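## Task

Take the foam block out of whichever drawer holds it and put it in the wide cabinet's open drawer. Afterwards, close every drawer fully. No cabinet may be moved much from its spot. The robot must not tip over or finish leaning. Anything that stays in place only because the robot is holding it does not count.

## Robot and tools

ROBOT. A simulated Hello Robot Stretch 4 with a single arm: an omni-wheel base, a lift that slides up a mast, an arm that telescopes forward, a three-joint wrist (yaw, pitch, roll) and a two-finger gripper. Cameras on the robot: head_camera, head_left_camera, head_right_camera, wrist_camera. The robot is about 1.6 m tall; the base rim lies within 0.23 m of the base origin. Loose objects may occasionally be nudged by something other than the robot.

FRAMES. Base frame: origin on the floor below the base centre, x ahead, y to the left, z up. hand_pose is reported in this frame as a point between the open fingertips; with all wrist joints at 0 its axes line up with the base frame. The printed hand position may be somewhat off. The odometry frame is where the base frame sat when the scene began; base_odometry heading is in radians, left positive, -3.142 to 3.142, and counts wheel rotation, so slipping looks like motion.

execute_actions. Argument actions is a list holding one action or nothing (empty: just report state and pictures). An action may contain base, joints, or both, plus optional pace and contact_limits; or it contains only end_of_arm. Motions in one action begin together and may finish separately. Each action lasts at most 15 s.
- base: a single relative command measured from the base's last reported position. translate_m: straight drive in metres, forward positive, -2 to 2. strafe_m: sideways slide in metres, left positive, -2 to 2. rotate_rad: turn in place in radians, counter-clockwise (left) positive, -3.2 to 3.2.
- joints: absolute targets keyed by name (not offsets). lift_m 0 to 1.2 m; arm_m 0 to 0.55 m extension; wrist_yaw_rad -1.134 to 4.276 (0 straight ahead, left positive, 3.14 stowed backwards, past 3.4 the arm may block it); wrist_pitch_rad -1.117 to 4.259 (0 level, 1.57 pointing down); wrist_roll_rad -1.117 to 4.259 (0 fingers level, positive turns clockwise as seen from behind); gripper_m -0.038 to 0.141, the fingertip gap in metres, negative means fingers press together. Done tolerances: lift and arm ±0.004, yaw and roll ±0.02, pitch ±0.05, gripper ±0.004. Joint targets outside range get clipped and reported; other bad values or unknown keys reject the whole call.
- pace: "slow", "default", "fast" or "max"; base up to 0.1/0.3/0.4/0.6 m/s and 1/2/3/4 rad/s. With lift above 0.2 m, base speed is further capped, down to 0.3 m/s and 1 rad/s at full height.
- contact_limits: only arm_m, 0 (gentlest) to 0.75 (firmest), default 0.5.
- end_of_arm: "enable_torque" revives wrist or gripper motors that shut off.
- cameras: list of names or "all"; omitted or null gives all, [] gives none.
A joint or the base left out of an action may keep pushing toward an earlier target without the status showing it.

wait: seconds 0 to 10; nothing new is commanded, returns state and images.
zoom_image: camera plus region [x0, y0, x1, y1] in pixels of that camera's latest full image, origin top-left, at most 504 by 504.
finished_scene: scene number 1 or 2; ends that scene for good and reports success. Only call it once the goal holds by itself. Replying without any tool call ends everything.

Typical order: empty call to look; unfold (lift_m 0.4 with wrist_yaw_rad 0 in one action); drive to the drawer holding the object; open the gripper, reach, close below the object's width; lift out; carry to the wide cabinet's open drawer and release; retract; push each drawer fully shut with the arm at a modest contact limit; confirm with cameras; finish.

RESULTS. base_status and joint_status tell how each motion ended: "done" (for the base, wheels turned the full amount even if slipping), "off_target" (stopped short, may still push), "contact_stop_at_<key>" (blocked; that part goes slack), "limit_stop_at_<name>" (built-in stop, e.g. own_body or tilt), "time_out", "torque_fault" (wrist/gripper motor went limp; send enable_torque). After such stops the old target is dropped. If any call reports a stop, the remaining execute_actions, wait and finished_scene calls in that reply are skipped. on_its_own lists uncommanded events; "held at" is the held target, not the position. pictures names the returned images in order. lidar_m: 12 distances in metres for 30-degree sectors, first straight ahead then counter-clockwise (4th left, 7th behind, 10th right); "-" means nothing seen or closer than 0.25 m; it sees from about 0.15 m up, misses clear items and thin legs. wrist_depth_mm: 7x7 grid of median depths, 100 to 2000 mm, row-major from top-left, robot body visible. turned_by_wheels vs turned_by_imu differing by over about 0.1 rad suggests a collision or slip; the heading error is roughly their difference. base_tilt in degrees, forward and right positive, with a fixed bias up to about 1.5. motor_effort in percent of max, peak in brackets, noisy with fixed offsets; wheels positive means turning right. Grip success is not shown by gripper_m or "done"; a firm squeeze shows as a clear gripper effort change, and a load in a level gripper shifts wrist pitch effort away from 0.

AVOID. Dropping, slamming or hard pushing objects and cabinets; dragging cabinets. Turning or driving with over 1 kg held and arm_m above 0.2, especially fast. Strong sustained pushes, worse with the lift high or a high contact limit, which can tip the robot; tilt over 6 degrees freezes lift, arm and wheels. Pressing the gripper into surfaces (stuck fingertips, torque faults); raise the lift if stuck. Tilting the gripper up (pitch below -0.2) while rolled (roll below -0.4 or above 4), which risks hitting the robot's own body. Time spent moving counts, so keep motions efficient; thinking time also lets the scene run on.

Each tool is called after ">>>" as a command line: name --argument value for each argument, lists and objects as JSON in quotes; but a table of rows of numbers goes row by row, as --pt "numbers of a row", without its own name.

## Session

>>> execute_actions --actions '[]'

Scene clock: 0.00 s.
base_odometry: x=+0.000 y=+0.000 heading=+0.000 (m, m, rad; odometry frame)
turned_by_wheels: +0.000 (rad since the last result)
turned_by_imu: +0.000 (rad since the last result)
base_tilt: forward=-0.7 right=-0.3 (deg)
lidar_m: 0.86 1.17 1.88 1.96 2.14 1.66 1.22 2.10 2.02 2.24 1.76 1.15
base_status: not commanded
joint_positions: lift_m=+0.160 arm_m=+0.003 wrist_yaw_rad=+3.091 wrist_pitch_rad=-0.004 wrist_roll_rad=+0.018 gripper_m=+0.057
joint_status: not commanded
motor_effort: lift_m=+19 arm_m=-1 wrist_yaw_rad=-1 wrist_pitch_rad=-5 wrist_roll_rad=+0 gripper_m=-1 wheel_0=+0 wheel_1=+0 wheel_2=+0 (%)
hand_pose: x=-0.1101 y=+0.1018 z=+0.3396 quat_wxyz=(+0.025, +0.002, +0.009, +1.000) (m; base frame)
wrist_depth_mm: 135 138 - - - 1921 1756 / - 137 - - - 1921 1808 / 107 137 277 - - 1921 1756 / 122 140 1397 1661 - 1921 1756 / - - - 1661 - 1921 1708 / 1366 1336 195 1366 199 1397 1430 / 878 798 891 149 842 904 917
pictures: head_camera, head_left_camera, head_right_camera, wrist_camera
Images, in order (width x height): head_camera 420x560, head_left_camera 420x672, head_right_camera 420x672, wrist_camera 616x392.

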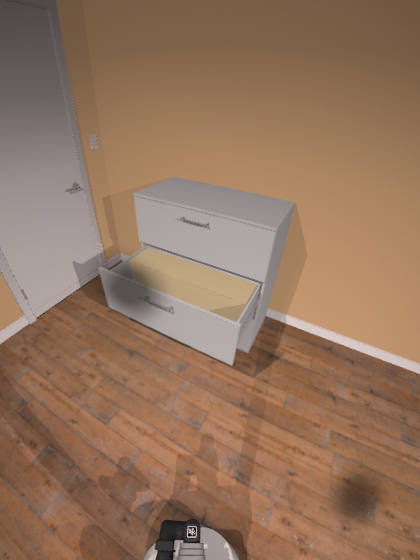

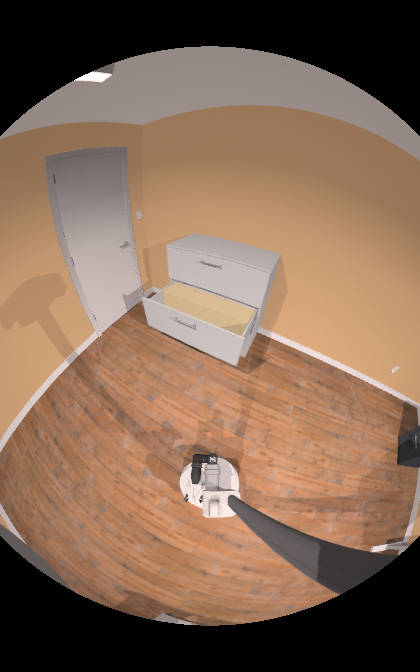

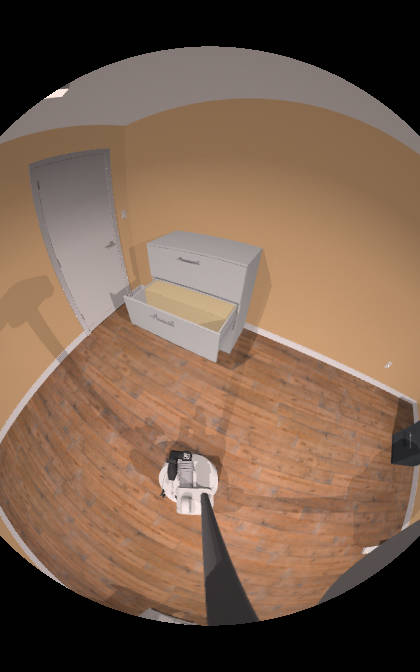

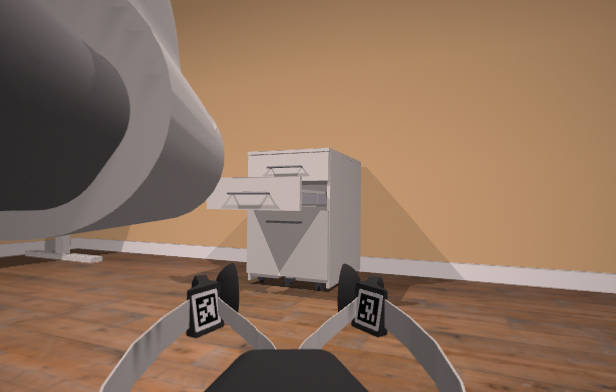

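>>> execute_actions --actions '[{"base":{"rotate_rad":3.14},"joints":{"lift_m":0.75,"wrist_yaw_rad":0},"pace":"fast"}]'

Scene clock: 3.10 s.
base_odometry: x=+0.000 y=+0.000 heading=+3.140 (m, m, rad; odometry frame)
turned_by_wheels: +3.140 (rad since the last result)
turned_by_imu: +3.172 (rad since the last result)
base_tilt: forward=-0.7 right=-0.2 (deg)
lidar_m: 1.19 2.11 2.01 2.25 1.76 1.08 0.87 1.18 1.89 1.91 2.10 1.56
base_status: done
joint_positions: lift_m=+0.750 arm_m=+0.003 wrist_yaw_rad=+0.000 wrist_pitch_rad=-0.005 wrist_roll_rad=+0.018 gripper_m=+0.057
joint_status: all done
motor_effort: lift_m=+24(25) arm_m=-1(1) wrist_yaw_rad=-3(8) wrist_pitch_rad=-6(6) wrist_roll_rad=+0(0) gripper_m=-7(0) wheel_0=-2(11) wheel_1=+0(8) wheel_2=-1(13) (%)
hand_pose: x=+0.4622 y=-0.0873 z=+0.9291 quat_wxyz=(+1.000, +0.009, -0.002, +0.000) (m; base frame)
wrist_depth_mm: - - - - 1808 1618 1499 / - - - - 1808 1618 1499 / - - - - 1808 1618 1464 / - - - - 1808 1661 1499 / - - - - 1756 1618 1464 / - - 195 1366 200 1576 1464 / - - - 149 1308 1576 1464
pictures: head_camera, head_left_camera, head_right_camera, wrist_camera
Images, in order (width x height): head_camera 420x560, head_left_camera 420x672, head_right_camera 420x672, wrist_camera 616x392.

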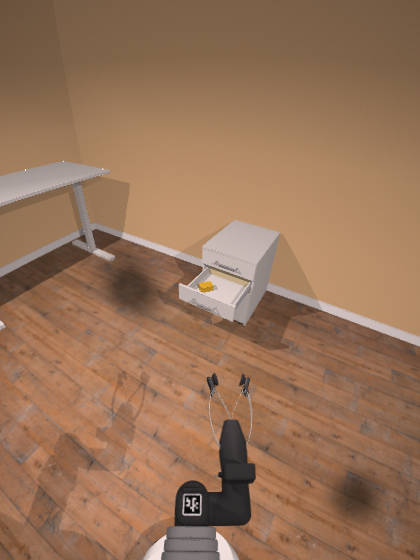

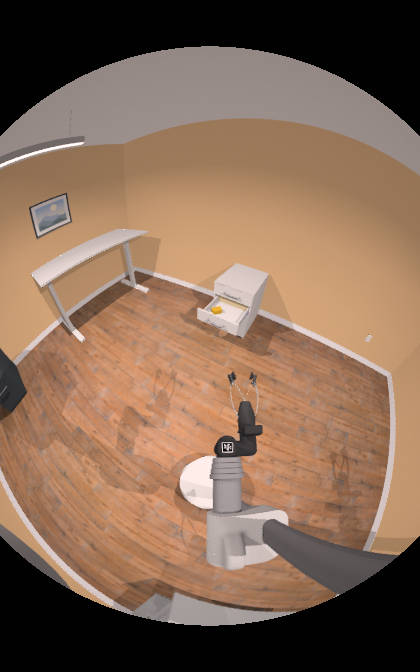

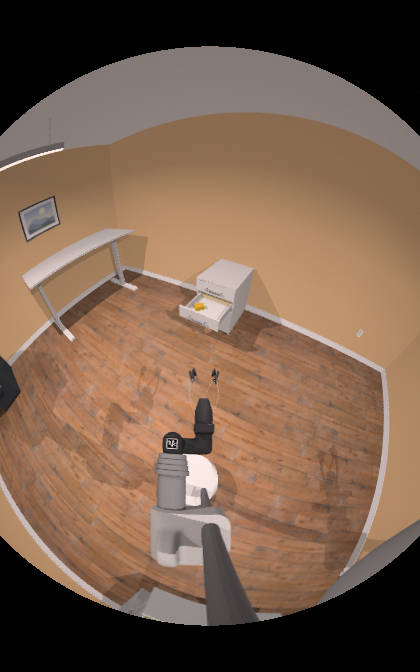

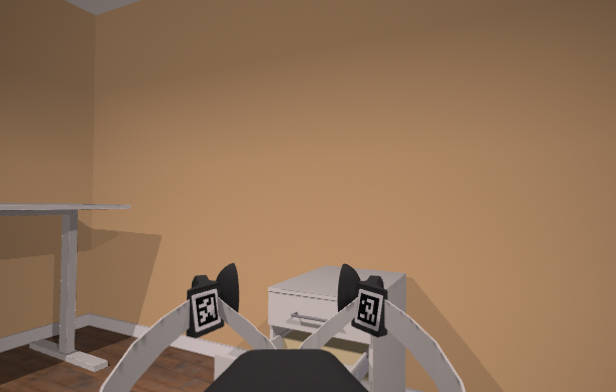

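>>> execute_actions --actions '[{"base":{"rotate_rad":-0.44},"joints":{"wrist_pitch_rad":1.0,"gripper_m":0.12},"pace":"fast"}]' --cameras '[]'

>>> execute_actions --actions '[{"base":{"strafe_m":0.73},"pace":"fast"}]' --cameras '[]'

>>> execute_actions --actions '[{"base":{"translate_m":0.4},"pace":"fast"}]' --cameras '["head_camera","wrist_camera"]'

Scene clock: 8.87 s.
base_odometry: x=+0.000 y=+0.000 heading=+2.700 (m, m, rad; odometry frame)
turned_by_wheels: -0.440 (rad since the last result)
turned_by_imu: -0.446 (rad since the last result)
base_tilt: forward=-0.7 right=-0.1 (deg)
lidar_m: 1.28 1.19 2.06 2.05 2.25 1.72 0.87 0.89 1.30 1.86 2.00 2.07
base_status: done
joint_positions: lift_m=+0.750 arm_m=+0.003 wrist_yaw_rad=+0.000 wrist_pitch_rad=+1.001 wrist_roll_rad=+0.018 gripper_m=+0.120
joint_status: all done
motor_effort: lift_m=+24(24) arm_m=-1(1) wrist_yaw_rad=-1(3) wrist_pitch_rad=-2(3) wrist_roll_rad=+0(0) gripper_m=-2(2) wheel_0=+2(9) wheel_1=-1(7) wheel_2=+0(7) (%)
hand_pose: x=+0.3293 y=-0.0874 z=+0.6849 quat_wxyz=(+0.877, +0.008, +0.480, -0.004) (m; base frame)
wrist_depth_mm: 1430 1281 1499 1576 1576 1618 1661 / 1281 1308 1308 1366 1366 1397 1430 / 1138 1160 1182 1205 1205 1229 1281 / 1042 1060 1078 1078 1098 1098 1118 / 960 960 976 976 1008 1008 1008 / 878 208 878 891 197 917 931 / 798 809 820 151 831 842 854
pictures: none
No camera images: the call's "cameras" was empty. Leave "cameras" out to get every camera's image.

Scene clock: 11.93 s.
base_odometry: x=-0.312 y=-0.660 heading=+2.700 (m, m, rad; odometry frame)
turned_by_wheels: +0.000 (rad since the last result)
turned_by_imu: -0.002 (rad since the last result)
base_tilt: forward=-0.8 right=-0.1 (deg)
lidar_m: 1.15 1.66 1.30 1.53 1.54 1.66 1.63 1.32 1.25 2.63 2.75 1.20
base_status: done
joint_positions: lift_m=+0.750 arm_m=+0.003 wrist_yaw_rad=+0.000 wrist_pitch_rad=+1.001 wrist_roll_rad=+0.018 gripper_m=+0.120
joint_status: not commanded
motor_effort: lift_m=+23(24) arm_m=-1(1) wrist_yaw_rad=-2(1) wrist_pitch_rad=-3(3) wrist_roll_rad=+0(0) gripper_m=-2(0) wheel_0=+1(12) wheel_1=-1(9) wheel_2=+0(2) (%)
hand_pose: x=+0.3292 y=-0.0874 z=+0.6849 quat_wxyz=(+0.877, +0.008, +0.480, -0.004) (m; base frame)
wrist_depth_mm: 1464 1464 1499 1336 1430 1618 1618 / 1308 1308 1308 1366 1366 1430 1430 / 1138 1182 1182 1182 1229 1255 1255 / 1042 1060 1078 1078 1078 1098 1138 / 960 946 976 991 991 1008 1008 / 878 207 866 891 197 917 917 / 809 798 820 151 842 831 866
pictures: none
No camera images: the call's "cameras" was empty. Leave "cameras" out to get every camera's image.

Scene clock: 14.33 s.
base_odometry: x=-0.674 y=-0.489 heading=+2.700 (m, m, rad; odometry frame)
turned_by_wheels: +0.000 (rad since the last result)
turned_by_imu: -0.001 (rad since the last result)
base_tilt: forward=-0.8 right=-0.3 (deg)
lidar_m: 0.75 1.64 1.28 1.23 1.72 2.10 2.04 1.54 1.84 2.64 2.22 0.76
base_status: done
joint_positions: lift_m=+0.750 arm_m=+0.003 wrist_yaw_rad=+0.000 wrist_pitch_rad=+1.001 wrist_roll_rad=+0.018 gripper_m=+0.120
joint_status: not commanded
motor_effort: lift_m=+23(23) arm_m=-1(1) wrist_yaw_rad=-1(1) wrist_pitch_rad=-3(3) wrist_roll_rad=+0(0) gripper_m=-2(4) wheel_0=+0(9) wheel_1=-1(7) wheel_2=+3(12) (%)
hand_pose: x=+0.3292 y=-0.0874 z=+0.6849 quat_wxyz=(+0.877, +0.008, +0.480, -0.004) (m; base frame)
wrist_depth_mm: 1464 1464 1464 878 891 1499 1464 / 1308 1308 1336 668 676 1366 1430 / 1160 1160 1182 1182 1182 1229 1255 / 1042 1042 1060 1078 1098 1098 1118 / 946 960 976 991 991 991 1008 / 866 208 878 904 198 917 931 / 809 798 831 151 842 842 866
pictures: head_camera, wrist_camera
Images, in order (width x height): head_camera 420x560, wrist_camera 616x392.

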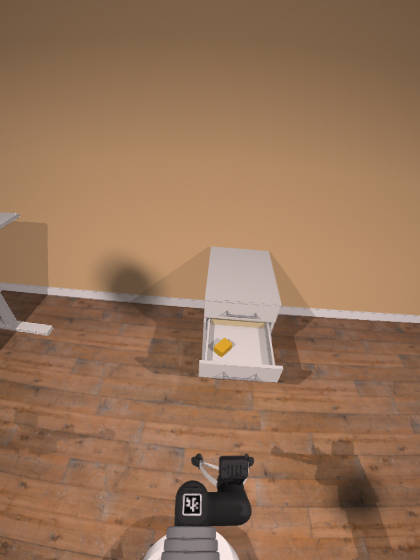

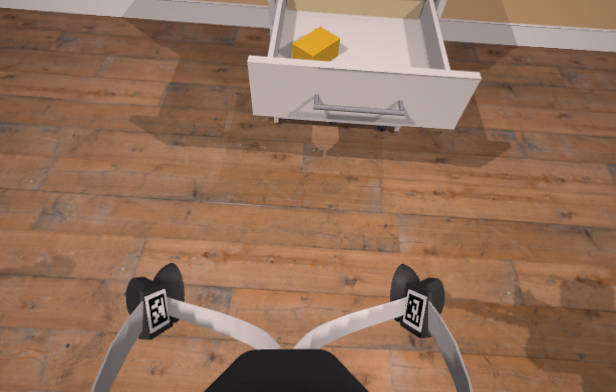

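>>> execute_actions --actions '[{"base":{"translate_m":0.33},"joints":{"wrist_pitch_rad":1.57,"arm_m":0.36,"lift_m":0.7},"pace":"fast"}]' --cameras '["head_camera","wrist_camera"]'

Scene clock: 17.87 s.
base_odometry: x=-0.972 y=-0.348 heading=+2.700 (m, m, rad; odometry frame)
turned_by_wheels: +0.000 (rad since the last result)
turned_by_imu: -0.001 (rad since the last result)
base_tilt: forward=-0.6 right=-0.1 (deg)
lidar_m: 0.46 1.41 1.24 1.21 1.33 2.03 2.37 1.84 2.31 2.65 1.81 0.43
base_status: done
joint_positions: lift_m=+0.700 arm_m=+0.359 wrist_yaw_rad=+0.000 wrist_pitch_rad=+1.570 wrist_roll_rad=+0.018 gripper_m=+0.120
joint_status: all done
motor_effort: lift_m=+14(21) arm_m=+4(5) wrist_yaw_rad=-2(0) wrist_pitch_rad=+2(3) wrist_roll_rad=+0(0) gripper_m=+0(1) wheel_0=+2(8) wheel_1=+0(8) wheel_2=+1(12) (%)
hand_pose: x=+0.5305 y=-0.0874 z=+0.5901 quat_wxyz=(+0.707, +0.006, +0.707, -0.006) (m; base frame)
wrist_depth_mm: 788 788 798 427 430 433 418 / 788 798 809 424 430 436 433 / 788 798 798 424 430 433 427 / 788 788 809 421 427 433 415 / 788 788 798 421 427 433 413 / 788 208 332 355 197 410 402 / 778 798 798 151 820 353 842
pictures: head_camera, wrist_camera
Images, in order (width x height): head_camera 420x560, wrist_camera 616x392.

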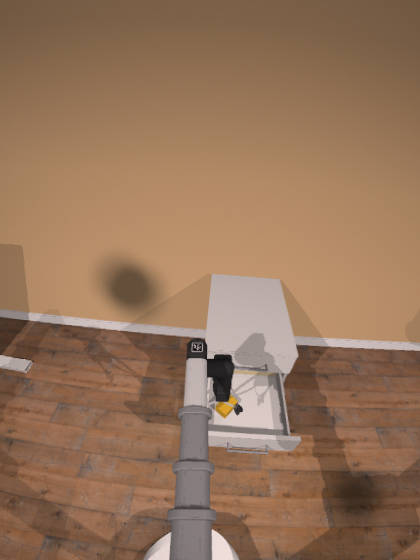

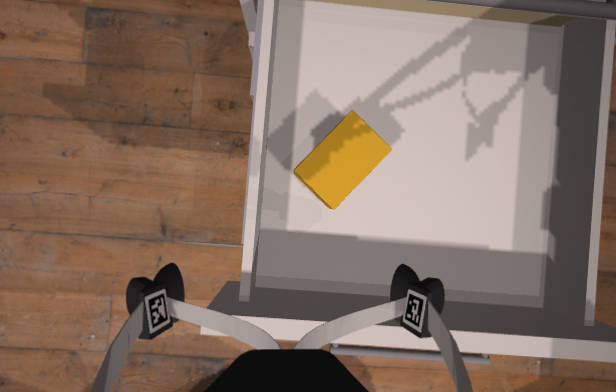

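>>> execute_actions --actions '[{"base":{"strafe_m":-0.05},"joints":{"wrist_roll_rad":0.78,"arm_m":0.44,"lift_m":0.6,"gripper_m":0.1}}]' --cameras '["head_camera","wrist_camera"]'

Scene clock: 20.93 s.
base_odometry: x=-0.951 y=-0.303 heading=+2.700 (m, m, rad; odometry frame)
turned_by_wheels: +0.000 (rad since the last result)
turned_by_imu: -0.001 (rad since the last result)
base_tilt: forward=-0.7 right=-0.2 (deg)
lidar_m: 0.42 1.40 1.28 1.25 1.97 2.08 2.37 1.82 2.32 2.61 1.81 0.44
base_status: done
joint_positions: lift_m=+0.600 arm_m=+0.439 wrist_yaw_rad=+0.000 wrist_pitch_rad=+1.570 wrist_roll_rad=+0.780 gripper_m=+0.100
joint_status: all done
motor_effort: lift_m=+14(14) arm_m=+4(3) wrist_yaw_rad=-2(2) wrist_pitch_rad=+2(1) wrist_roll_rad=+1(3) gripper_m=-4(5) wheel_0=+0(10) wheel_1=+1(8) wheel_2=+0(1) (%)
hand_pose: x=+0.6104 y=-0.0874 z=+0.4902 quat_wxyz=(+0.654, +0.269, +0.654, -0.269) (m; base frame)
wrist_depth_mm: 144 167 322 325 330 319 741 / 171 315 322 325 329 332 296 / 254 315 320 324 329 334 332 / 270 314 319 324 327 332 336 / 683 287 319 277 329 332 303 / 683 683 274 320 199 307 250 / 683 683 265 148 325 245 227
pictures: head_camera, wrist_camera
Images, in order (width x height): head_camera 420x560, wrist_camera 616x392.

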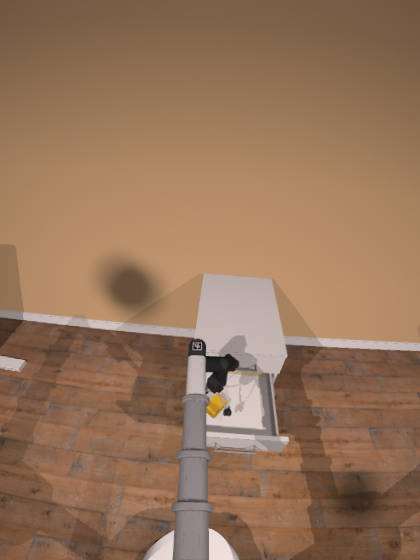

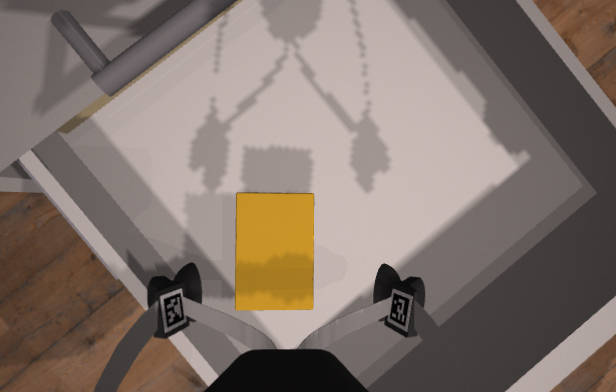

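>>> execute_actions --actions '[{"base":{"strafe_m":0.008},"joints":{"arm_m":0.447,"lift_m":0.505,"gripper_m":0.09},"pace":"slow"}]' --cameras '["head_camera","wrist_camera"]'

Scene clock: 23.77 s.
base_odometry: x=-0.954 y=-0.310 heading=+2.700 (m, m, rad; odometry frame)
turned_by_wheels: +0.000 (rad since the last result)
turned_by_imu: -0.001 (rad since the last result)
base_tilt: forward=-0.6 right=-0.3 (deg)
lidar_m: 0.45 1.39 1.27 1.27 1.97 2.12 2.38 1.82 2.31 2.58 1.77 0.42
base_status: done
joint_positions: lift_m=+0.513 arm_m=+0.446 wrist_yaw_rad=+0.000 wrist_pitch_rad=+1.569 wrist_roll_rad=+0.780 gripper_m=+0.090
joint_status: lift_m contact_stop (moved -0.088 of -0.095); the others done
on_its_own: lift_m is slack since a contact_stop (your +0.505 is given up)
motor_effort: lift_m=+14(14) arm_m=+0(4) wrist_yaw_rad=-1(0) wrist_pitch_rad=+3(10) wrist_roll_rad=+1(1) gripper_m=+0(0) wheel_0=-1(7) wheel_1=+0(5) wheel_2=+0(0) (%)
hand_pose: x=+0.6175 y=-0.0874 z=+0.4026 quat_wxyz=(+0.654, +0.269, +0.654, -0.269) (m; base frame)
wrist_depth_mm: 201 238 242 245 248 251 253 / 236 238 241 244 247 250 253 / 234 237 240 244 246 249 252 / 212 236 238 198 245 248 251 / 185 236 237 196 244 247 251 / 603 186 194 196 195 247 248 / 609 178 222 151 243 246 223
pictures: head_camera, wrist_camera
Images, in order (width x height): head_camera 420x560, wrist_camera 616x392.

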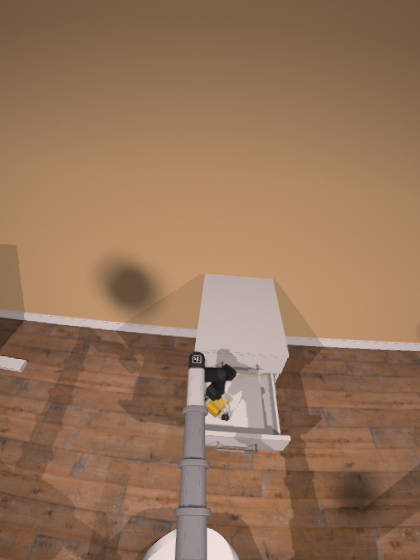

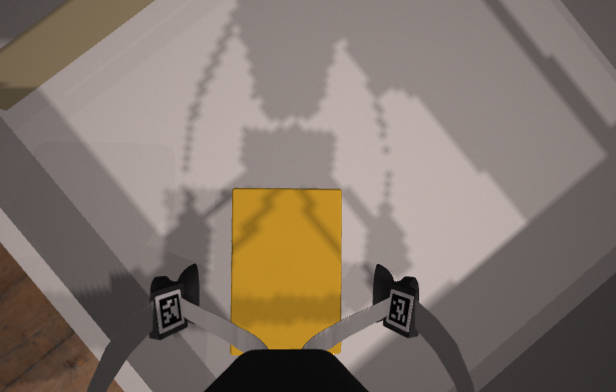

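Touched floor (or wall). Grip.

>>> execute_actions --actions '[{"joints":{"lift_m":0.52,"gripper_m":0.02}}]' --cameras '[]'

>>> execute_actions --actions '[{"joints":{"lift_m":0.75}}]'

Scene clock: 25.80 s.
base_odometry: x=-0.954 y=-0.310 heading=+2.700 (m, m, rad; odometry frame)
turned_by_wheels: +0.000 (rad since the last result)
turned_by_imu: -0.001 (rad since the last result)
base_tilt: forward=-0.6 right=-0.2 (deg)
lidar_m: 0.45 1.43 1.28 1.24 1.95 2.13 2.36 1.81 2.36 2.60 1.78 0.43
base_status: not commanded
joint_positions: lift_m=+0.520 arm_m=+0.446 wrist_yaw_rad=+0.000 wrist_pitch_rad=+1.570 wrist_roll_rad=+0.780 gripper_m=+0.020
joint_status: all done
motor_effort: lift_m=+22(22) arm_m=+0(0) wrist_yaw_rad=-3(4) wrist_pitch_rad=+2(11) wrist_roll_rad=+0(1) gripper_m=-15(17) wheel_0=+0(1) wheel_1=+0(0) wheel_2=+0(0) (%)
hand_pose: x=+0.6175 y=-0.0874 z=+0.4094 quat_wxyz=(+0.654, +0.269, +0.654, -0.269) (m; base frame)
wrist_depth_mm: 204 237 241 245 248 251 253 / 234 238 241 244 247 251 254 / 234 237 240 244 247 250 252 / 211 236 238 188 246 249 252 / 186 236 237 187 246 249 252 / 603 193 185 186 186 248 250 / 603 176 217 186 244 243 221
pictures: none
No camera images: the call's "cameras" was empty. Leave "cameras" out to get every camera's image.

Scene clock: 27.83 s.
base_odometry: x=-0.954 y=-0.310 heading=+2.700 (m, m, rad; odometry frame)
turned_by_wheels: +0.000 (rad since the last result)
turned_by_imu: -0.001 (rad since the last result)
base_tilt: forward=-0.6 right=-0.2 (deg)
lidar_m: 0.43 1.39 1.28 1.26 1.90 2.11 2.37 1.83 2.36 2.58 1.80 0.43
base_status: not commanded
joint_positions: lift_m=+0.750 arm_m=+0.446 wrist_yaw_rad=+0.000 wrist_pitch_rad=+1.570 wrist_roll_rad=+0.780 gripper_m=+0.020
joint_status: all done
motor_effort: lift_m=+24(26) arm_m=+0(0) wrist_yaw_rad=-3(3) wrist_pitch_rad=+1(1) wrist_roll_rad=+0(0) gripper_m=-15(13) wheel_0=-1(1) wheel_1=+0(0) wheel_2=+0(0) (%)
hand_pose: x=+0.6174 y=-0.0874 z=+0.6393 quat_wxyz=(+0.654, +0.269, +0.654, -0.269) (m; base frame)
wrist_depth_mm: 211 214 222 304 459 891 904 / 211 214 293 473 480 891 891 / 211 270 466 477 480 484 904 / 252 427 462 188 480 484 410 / 831 831 404 187 477 413 891 / 831 831 185 186 186 878 891 / 831 831 842 186 723 788 904
pictures: head_camera, head_left_camera, head_right_camera, wrist_camera
Images, in order (width x height): head_camera 420x560, head_left_camera 420x672, head_right_camera 420x672, wrist_camera 616x392.

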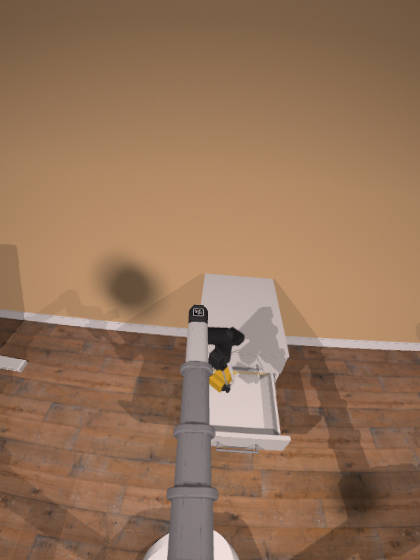

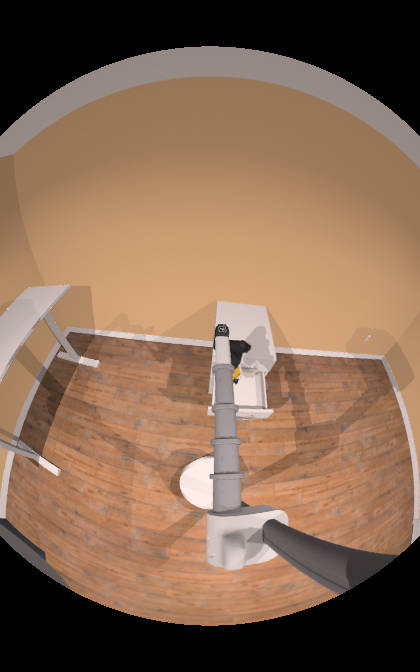

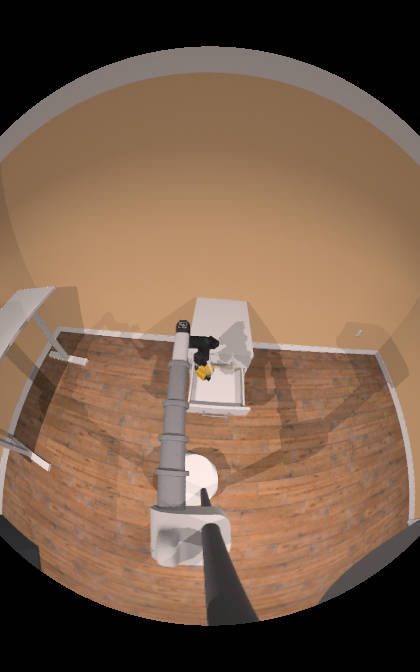

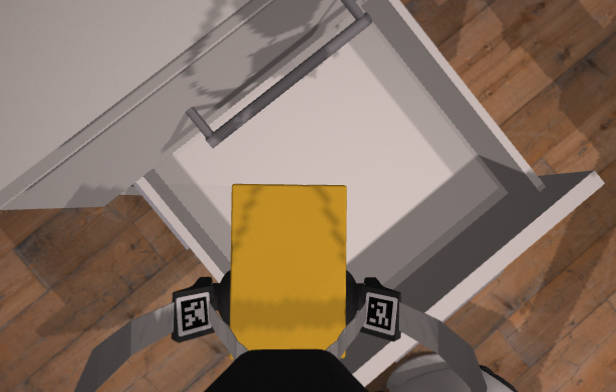

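>>> execute_actions --actions '[{"base":{"translate_m":-0.5},"joints":{"arm_m":0.1,"wrist_roll_rad":0.0,"lift_m":0.85},"pace":"fast"}]' --cameras '[]'

>>> execute_actions --actions '[{"base":{"rotate_rad":-3.14},"pace":"fast"}]'

Scene clock: 33.53 s.
base_odometry: x=-0.502 y=-0.524 heading=+2.700 (m, m, rad; odometry frame)
turned_by_wheels: +0.000 (rad since the last result)
turned_by_imu: -0.002 (rad since the last result)
base_tilt: forward=-0.6 right=-0.2 (deg)
lidar_m: 0.92 1.72 1.32 1.31 1.66 1.93 1.88 1.40 1.60 2.59 2.46 0.93
base_status: done
joint_positions: lift_m=+0.850 arm_m=+0.101 wrist_yaw_rad=+0.000 wrist_pitch_rad=+1.570 wrist_roll_rad=+0.000 gripper_m=+0.020
joint_status: all done
motor_effort: lift_m=+24(26) arm_m=-4(3) wrist_yaw_rad=-1(3) wrist_pitch_rad=+1(2) wrist_roll_rad=-1(4) gripper_m=-18(18) wheel_0=-2(8) wheel_1=-1(9) wheel_2=+0(12) (%)
hand_pose: x=+0.2717 y=-0.0874 z=+0.7393 quat_wxyz=(+0.707, +0.000, +0.707, +0.000) (m; base frame)
wrist_depth_mm: 931 946 960 976 976 991 991 / 931 946 960 960 976 991 1008 / 931 946 946 976 976 991 1008 / 931 946 960 188 976 976 991 / 931 946 750 187 976 991 1008 / 946 931 185 187 186 976 991 / 931 732 732 185 960 976 991
pictures: none
No camera images: the call's "cameras" was empty. Leave "cameras" out to get every camera's image.

Scene clock: 36.33 s.
base_odometry: x=-0.502 y=-0.524 heading=-0.440 (m, m, rad; odometry frame)
turned_by_wheels: -3.140 (rad since the last result)
turned_by_imu: -3.174 (rad since the last result)
base_tilt: forward=-0.6 right=-0.2 (deg)
lidar_m: 1.87 1.39 1.54 2.61 2.53 1.00 0.93 1.77 1.36 1.29 1.65 1.91
base_status: done
joint_positions: lift_m=+0.850 arm_m=+0.101 wrist_yaw_rad=+0.000 wrist_pitch_rad=+1.570 wrist_roll_rad=+0.000 gripper_m=+0.020
joint_status: not commanded
motor_effort: lift_m=+23(24) arm_m=-4(4) wrist_yaw_rad=-2(1) wrist_pitch_rad=+1(0) wrist_roll_rad=+0(1) gripper_m=-17(14) wheel_0=+1(9) wheel_1=+1(7) wheel_2=+2(7) (%)
hand_pose: x=+0.2718 y=-0.0874 z=+0.7393 quat_wxyz=(+0.707, +0.000, +0.707, +0.000) (m; base frame)
wrist_depth_mm: 931 946 960 976 991 991 1008 / 931 946 960 960 976 991 1008 / 946 946 960 976 976 991 1008 / 931 946 946 188 976 991 991 / 931 946 750 187 960 991 1008 / 917 946 185 186 186 976 991 / 917 732 741 186 976 976 991
pictures: head_camera, head_left_camera, head_right_camera, wrist_camera
Images, in order (width x height): head_camera 420x560, head_left_camera 420x672, head_right_camera 420x672, wrist_camera 616x392.

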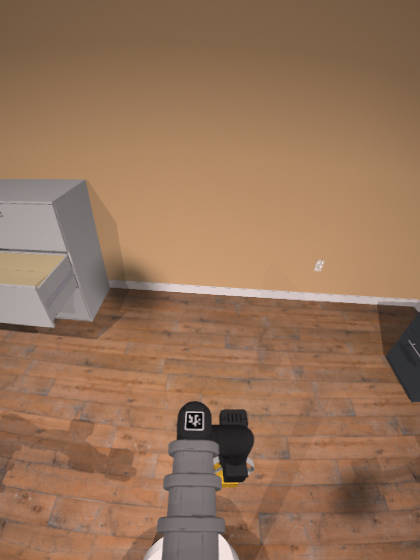

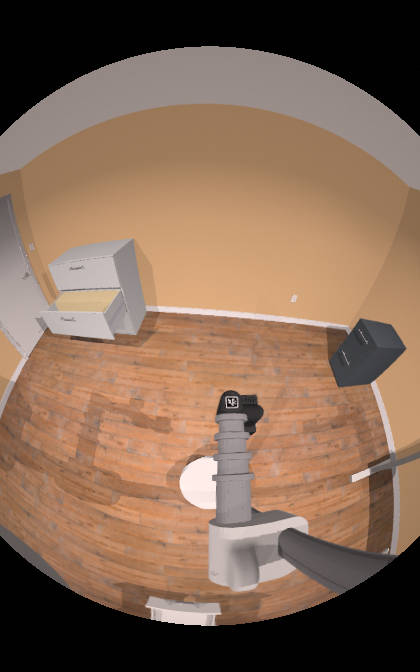

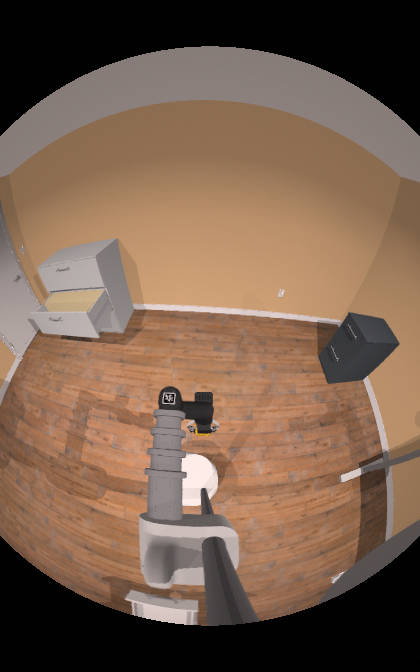

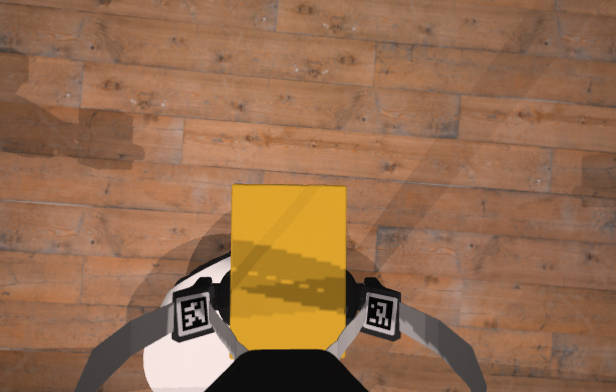

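>>> execute_actions --actions '[{"base":{"strafe_m":1.25},"pace":"fast"}]' --cameras '[]'

>>> execute_actions --actions '[{"base":{"translate_m":0.5},"pace":"fast"}]' --cameras '["head_camera","wrist_camera","head_right_camera"]'

Scene clock: 41.70 s.
base_odometry: x=+0.030 y=+0.607 heading=-0.440 (m, m, rad; odometry frame)
turned_by_wheels: +0.000 (rad since the last result)
turned_by_imu: -0.004 (rad since the last result)
base_tilt: forward=-0.7 right=-0.3 (deg)
lidar_m: 1.02 1.14 1.39 1.34 1.38 1.81 1.76 1.30 1.29 2.55 2.63 1.09
base_status: done
joint_positions: lift_m=+0.850 arm_m=+0.101 wrist_yaw_rad=+0.000 wrist_pitch_rad=+1.570 wrist_roll_rad=+0.000 gripper_m=+0.020
joint_status: not commanded
motor_effort: lift_m=+23(23) arm_m=-4(4) wrist_yaw_rad=-2(2) wrist_pitch_rad=+1(0) wrist_roll_rad=+0(0) gripper_m=-12(21) wheel_0=+0(11) wheel_1=-2(12) wheel_2=+1(1) (%)
hand_pose: x=+0.2718 y=-0.0874 z=+0.7394 quat_wxyz=(+0.707, +0.000, +0.707, +0.000) (m; base frame)
wrist_depth_mm: 946 946 960 960 991 991 1008 / 931 946 960 976 976 991 991 / 946 946 960 960 976 991 1008 / 931 931 946 188 976 976 1008 / 931 946 750 187 976 991 1008 / 931 946 185 186 186 976 991 / 917 732 732 186 976 960 991
pictures: none
No camera images: the call's "cameras" was empty. Leave "cameras" out to get every camera's image.

Scene clock: 44.43 s.
base_odometry: x=+0.482 y=+0.395 heading=-0.440 (m, m, rad; odometry frame)
turned_by_wheels: +0.000 (rad since the last result)
turned_by_imu: -0.001 (rad since the last result)
base_tilt: forward=-0.7 right=-0.2 (deg)
lidar_m: 0.54 0.60 1.35 1.32 1.42 1.97 2.27 1.71 2.67 2.72 1.96 0.59
base_status: done
joint_positions: lift_m=+0.850 arm_m=+0.101 wrist_yaw_rad=+0.000 wrist_pitch_rad=+1.570 wrist_roll_rad=+0.000 gripper_m=+0.020
joint_status: not commanded
motor_effort: lift_m=+23(23) arm_m=-4(4) wrist_yaw_rad=-1(2) wrist_pitch_rad=+1(1) wrist_roll_rad=+0(1) gripper_m=-13(15) wheel_0=+2(9) wheel_1=+0(8) wheel_2=+0(12) (%)
hand_pose: x=+0.2718 y=-0.0874 z=+0.7394 quat_wxyz=(+0.707, +0.000, +0.707, +0.000) (m; base frame)
wrist_depth_mm: 946 946 591 569 549 991 991 / 946 946 960 976 976 991 1008 / 931 946 960 976 991 976 1008 / 946 931 946 188 976 991 1008 / 917 931 741 187 976 991 991 / 931 931 185 186 186 991 991 / 917 732 732 185 976 976 991
pictures: head_camera, head_right_camera, wrist_camera
Images, in order (width x height): head_camera 420x560, head_right_camera 420x672, wrist_camera 616x392.

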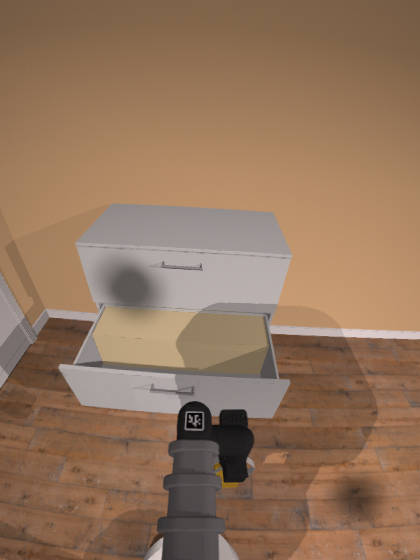

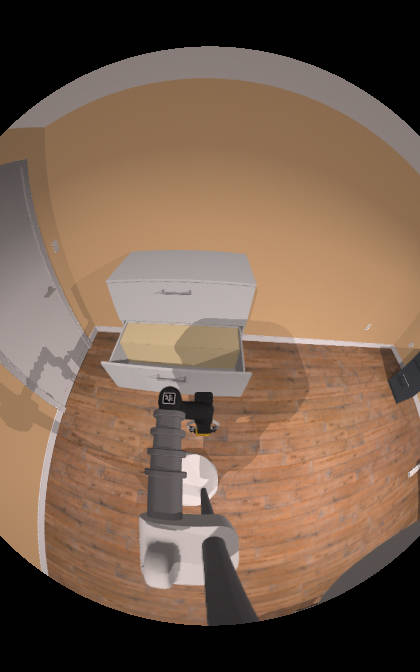

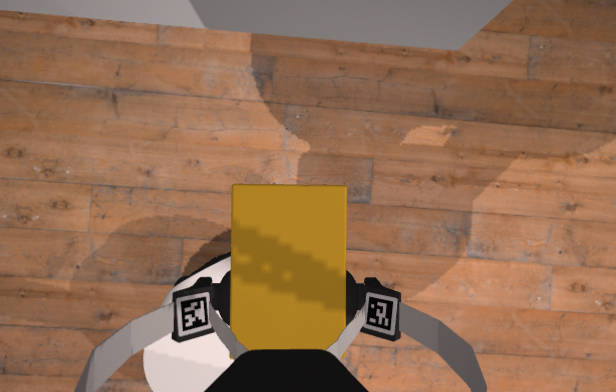

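>>> execute_actions --actions '[{"base":{"rotate_rad":-0.08},"joints":{"arm_m":0.5}}]' --cameras '[]'

>>> execute_actions --actions '[{"base":{"translate_m":0.08},"joints":{"lift_m":0.72}}]' --cameras '["head_camera","wrist_camera"]'

Scene clock: 47.67 s.
base_odometry: x=+0.482 y=+0.395 heading=-0.520 (m, m, rad; odometry frame)
turned_by_wheels: -0.080 (rad since the last result)
turned_by_imu: -0.082 (rad since the last result)
base_tilt: forward=-0.6 right=-0.2 (deg)
lidar_m: 0.56 0.60 0.82 1.30 1.38 1.80 2.27 1.71 1.92 2.65 2.09 0.59
base_status: done
joint_positions: lift_m=+0.850 arm_m=+0.499 wrist_yaw_rad=+0.000 wrist_pitch_rad=+1.570 wrist_roll_rad=+0.000 gripper_m=+0.020
joint_status: all done
motor_effort: lift_m=+23(23) arm_m=+4(5) wrist_yaw_rad=-2(2) wrist_pitch_rad=+1(1) wrist_roll_rad=+0(1) gripper_m=-13(16) wheel_0=+2(8) wheel_1=-1(4) wheel_2=+0(6) (%)
hand_pose: x=+0.6704 y=-0.0874 z=+0.7394 quat_wxyz=(+0.707, +0.000, +0.707, +0.000) (m; base frame)
wrist_depth_mm: 324 325 330 336 338 342 1008 / 324 329 330 336 340 349 991 / 559 564 574 574 525 404 991 / 559 564 569 189 580 407 991 / 559 564 504 187 569 404 991 / 355 349 185 187 186 332 1008 / 268 271 273 186 976 976 991
pictures: none
No camera images: the call's "cameras" was empty. Leave "cameras" out to get every camera's image.

Scene clock: 49.27 s.
base_odometry: x=+0.552 y=+0.355 heading=-0.519 (m, m, rad; odometry frame)
turned_by_wheels: +0.000 (rad since the last result)
turned_by_imu: +0.000 (rad since the last result)
base_tilt: forward=-0.7 right=-0.3 (deg)
lidar_m: 0.46 0.49 0.70 1.30 1.35 1.81 2.35 1.76 2.79 2.68 2.03 0.49
base_status: done
joint_positions: lift_m=+0.720 arm_m=+0.499 wrist_yaw_rad=+0.000 wrist_pitch_rad=+1.570 wrist_roll_rad=+0.000 gripper_m=+0.020
joint_status: all done
motor_effort: lift_m=+14(21) arm_m=+4(4) wrist_yaw_rad=-2(2) wrist_pitch_rad=+1(0) wrist_roll_rad=+0(0) gripper_m=-13(15) wheel_0=+3(6) wheel_1=+0(8) wheel_2=-1(11) (%)
hand_pose: x=+0.6704 y=-0.0874 z=+0.6102 quat_wxyz=(+0.707, +0.000, +0.707, +0.000) (m; base frame)
wrist_depth_mm: 198 200 202 204 206 208 211 / 197 200 202 204 206 208 211 / 197 200 202 204 206 208 211 / 433 436 273 188 452 327 249 / 433 436 439 187 452 347 250 / 433 436 185 187 186 347 251 / 415 362 379 186 402 310 253
pictures: head_camera, wrist_camera
Images, in order (width x height): head_camera 420x560, wrist_camera 616x392.

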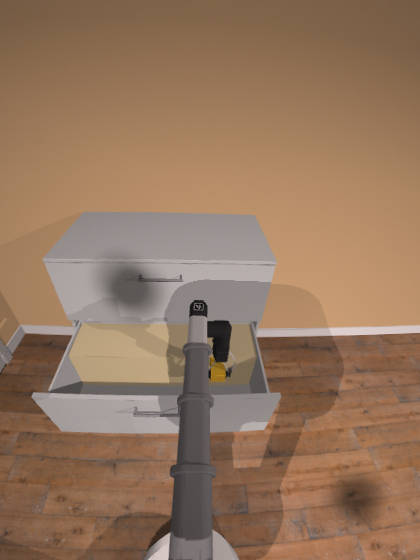

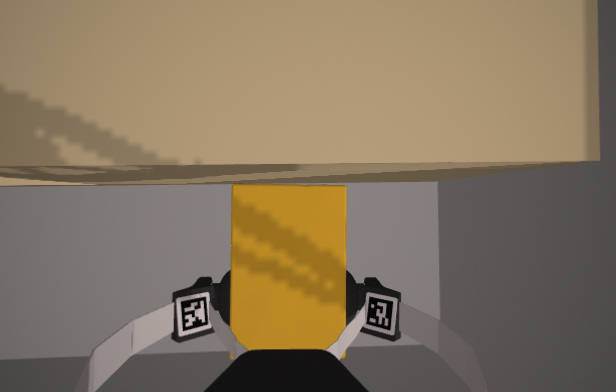

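>>> execute_actions --actions '[{"base":{"strafe_m":0.08},"joints":{"arm_m":0.47,"wrist_roll_rad":1.57}}]' --cameras '["head_camera","wrist_camera"]'

Scene clock: 55.43 s.
base_odometry: x=+0.591 y=+0.424 heading=-0.519 (m, m, rad; odometry frame)
turned_by_wheels: +0.000 (rad since the last result)
turned_by_imu: -0.002 (rad since the last result)
base_tilt: forward=-0.8 right=-0.4 (deg)
lidar_m: 0.44 0.49 0.68 1.24 1.30 1.71 2.36 1.84 2.05 2.75 1.96 0.53
base_status: done
joint_positions: lift_m=+0.720 arm_m=+0.471 wrist_yaw_rad=+0.000 wrist_pitch_rad=+1.570 wrist_roll_rad=+1.570 gripper_m=+0.020
joint_status: all done
motor_effort: lift_m=+14(14) arm_m=-4(5) wrist_yaw_rad=-2(3) wrist_pitch_rad=+1(1) wrist_roll_rad=+1(4) gripper_m=-14(16) wheel_0=-2(10) wheel_1=+1(8) wheel_2=+0(2) (%)
hand_pose: x=+0.6419 y=-0.0874 z=+0.6102 quat_wxyz=(+0.500, +0.500, +0.500, -0.500) (m; base frame)
wrist_depth_mm: 198 245 415 439 329 183 878 / 197 244 445 452 330 184 878 / 196 242 445 449 330 185 866 / 196 240 402 188 334 185 647 / 195 240 355 187 338 186 402 / 194 206 185 187 186 186 399 / 194 220 397 186 340 166 397
pictures: head_camera, wrist_camera
Images, in order (width x height): head_camera 420x560, wrist_camera 616x392.

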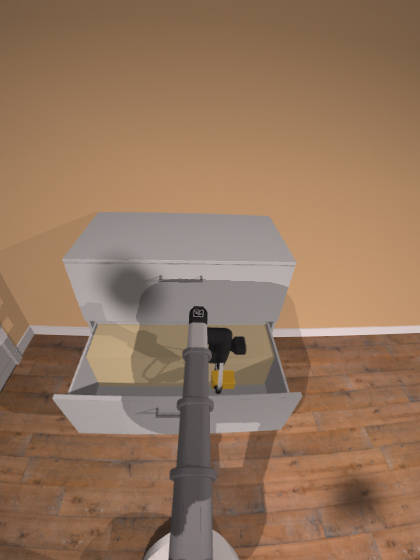

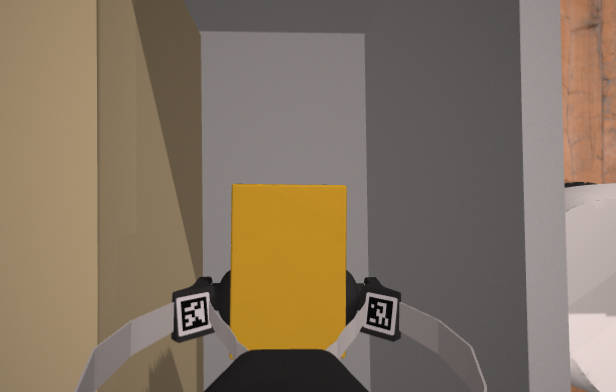

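>>> execute_actions --actions '[{"joints":{"lift_m":0.56},"pace":"slow"}]' --cameras '["head_camera","wrist_camera"]'

Scene clock: 58.43 s.
base_odometry: x=+0.591 y=+0.424 heading=-0.519 (m, m, rad; odometry frame)
turned_by_wheels: +0.000 (rad since the last result)
turned_by_imu: -0.001 (rad since the last result)
base_tilt: forward=-0.5 right=-0.2 (deg)
lidar_m: 0.45 0.49 0.68 1.23 1.26 1.68 2.35 1.82 2.03 2.75 1.99 0.49
base_status: not commanded
joint_positions: lift_m=+0.560 arm_m=+0.471 wrist_yaw_rad=+0.000 wrist_pitch_rad=+1.570 wrist_roll_rad=+1.570 gripper_m=+0.020
joint_status: all done
motor_effort: lift_m=+13(13) arm_m=-4(4) wrist_yaw_rad=-2(2) wrist_pitch_rad=+1(0) wrist_roll_rad=+1(1) gripper_m=-15(18) wheel_0=-1(2) wheel_1=+1(1) wheel_2=+0(0) (%)
hand_pose: x=+0.6419 y=-0.0874 z=+0.4502 quat_wxyz=(+0.500, +0.500, +0.500, -0.500) (m; base frame)
wrist_depth_mm: 156 245 286 291 294 184 140 / 155 244 286 290 293 184 140 / 155 242 286 291 293 185 140 / 154 241 283 187 291 185 141 / 154 240 282 187 290 186 141 / 154 206 185 187 186 186 142 / 153 221 279 185 289 166 142
pictures: head_camera, wrist_camera
Images, in order (width x height): head_camera 420x560, wrist_camera 616x392.

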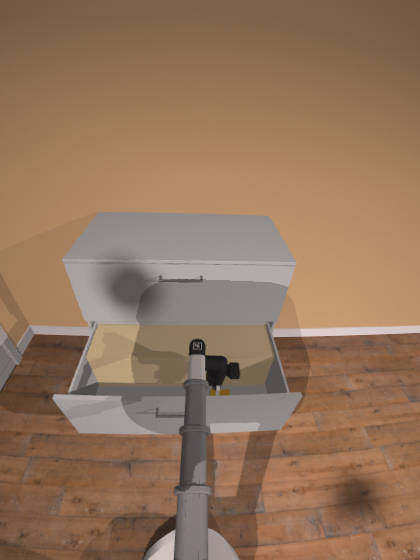

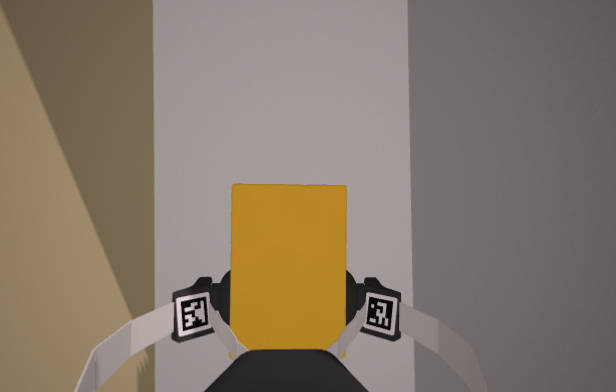

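>>> execute_actions --actions '[{"joints":{"lift_m":0.52},"pace":"slow"}]' --cameras '[]'

>>> execute_actions --actions '[{"joints":{"gripper_m":0.08}}]' --cameras '[]'

>>> execute_actions --actions '[{"joints":{"lift_m":0.78},"pace":"fast"}]' --cameras '["head_camera","wrist_camera"]'

Scene clock: 60.43 s.
base_odometry: x=+0.591 y=+0.424 heading=-0.519 (m, m, rad; odometry frame)
turned_by_wheels: +0.000 (rad since the last result)
turned_by_imu: -0.001 (rad since the last result)
base_tilt: forward=-0.6 right=-0.3 (deg)
lidar_m: 0.46 0.49 0.68 1.23 1.28 1.68 2.37 1.81 2.06 2.76 1.99 0.51
base_status: not commanded
joint_positions: lift_m=+0.520 arm_m=+0.471 wrist_yaw_rad=+0.000 wrist_pitch_rad=+1.570 wrist_roll_rad=+1.570 gripper_m=+0.020
joint_status: all done
motor_effort: lift_m=+14(13) arm_m=-4(4) wrist_yaw_rad=-2(2) wrist_pitch_rad=+1(1) wrist_roll_rad=+1(1) gripper_m=-14(17) wheel_0=-2(2) wheel_1=+1(1) wheel_2=+0(0) (%)
hand_pose: x=+0.6419 y=-0.0874 z=+0.4102 quat_wxyz=(+0.500, +0.500, +0.500, -0.500) (m; base frame)
wrist_depth_mm: 156 244 248 251 254 183 140 / 155 243 247 250 254 184 140 / 155 242 246 250 253 185 140 / 154 241 245 188 251 185 141 / 154 240 243 187 252 186 141 / 153 206 185 186 186 186 142 / 153 221 241 186 250 166 142
pictures: none
No camera images: the call's "cameras" was empty. Leave "cameras" out to get every camera's image.

Scene clock: 61.83 s.
base_odometry: x=+0.591 y=+0.424 heading=-0.519 (m, m, rad; odometry frame)
turned_by_wheels: +0.000 (rad since the last result)
turned_by_imu: -0.001 (rad since the last result)
base_tilt: forward=-0.7 right=-0.3 (deg)
lidar_m: 0.43 0.49 0.70 1.24 1.29 1.68 2.36 1.85 2.07 2.73 1.98 0.50
base_status: not commanded
joint_positions: lift_m=+0.520 arm_m=+0.471 wrist_yaw_rad=+0.000 wrist_pitch_rad=+1.570 wrist_roll_rad=+1.570 gripper_m=+0.080
joint_status: all done
motor_effort: lift_m=+14(14) arm_m=-4(4) wrist_yaw_rad=-2(2) wrist_pitch_rad=+0(0) wrist_roll_rad=+1(1) gripper_m=-2(16) wheel_0=-1(2) wheel_1=+0(1) wheel_2=+0(0) (%)
hand_pose: x=+0.6419 y=-0.0874 z=+0.4102 quat_wxyz=(+0.500, +0.500, +0.500, -0.500) (m; base frame)
wrist_depth_mm: 156 244 247 251 254 183 140 / 155 243 247 250 253 183 140 / 155 242 247 250 252 185 140 / 154 241 245 204 252 185 141 / 154 240 244 204 251 186 141 / 154 213 200 202 198 187 142 / 153 193 242 147 249 176 142
pictures: none
No camera images: the call's "cameras" was empty. Leave "cameras" out to get every camera's image.

Scene clock: 63.57 s.
base_odometry: x=+0.591 y=+0.424 heading=-0.519 (m, m, rad; odometry frame)
turned_by_wheels: +0.000 (rad since the last result)
turned_by_imu: -0.001 (rad since the last result)
base_tilt: forward=-0.7 right=-0.2 (deg)
lidar_m: 0.47 0.49 0.66 1.21 1.27 1.71 2.37 1.82 2.07 2.75 1.98 0.51
base_status: not commanded
joint_positions: lift_m=+0.780 arm_m=+0.471 wrist_yaw_rad=+0.000 wrist_pitch_rad=+1.570 wrist_roll_rad=+1.570 gripper_m=+0.080
joint_status: all done
motor_effort: lift_m=+23(25) arm_m=-4(4) wrist_yaw_rad=-2(1) wrist_pitch_rad=+0(1) wrist_roll_rad=+1(1) gripper_m=-1(3) wheel_0=-1(2) wheel_1=+1(0) wheel_2=+0(0) (%)
hand_pose: x=+0.6419 y=-0.0874 z=+0.6693 quat_wxyz=(+0.500, +0.500, +0.500, -0.500) (m; base frame)
wrist_depth_mm: 255 258 415 442 327 226 946 / 254 257 504 512 330 227 931 / 253 257 504 508 332 228 931 / 253 256 504 508 332 229 723 / 252 255 500 504 334 230 707 / 252 254 211 504 198 231 699 / 251 253 397 147 340 215 707
pictures: head_camera, wrist_camera
Images, in order (width x height): head_camera 420x560, wrist_camera 616x392.

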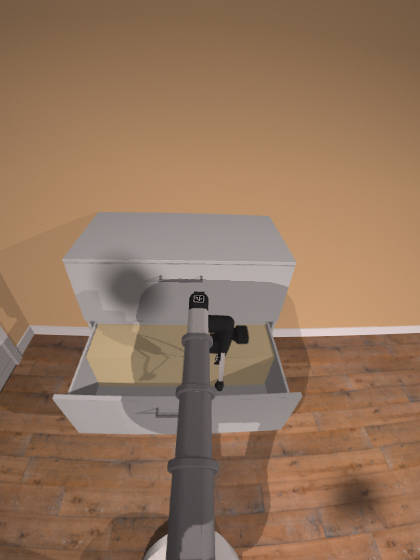

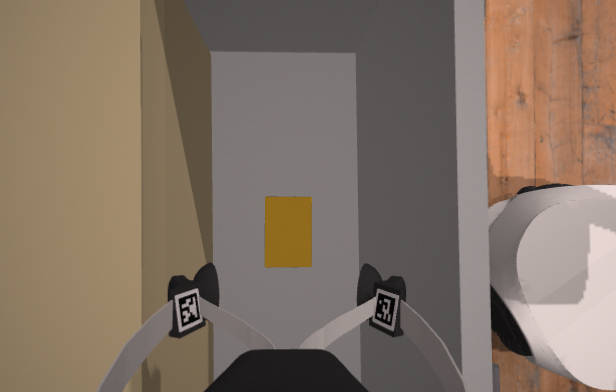

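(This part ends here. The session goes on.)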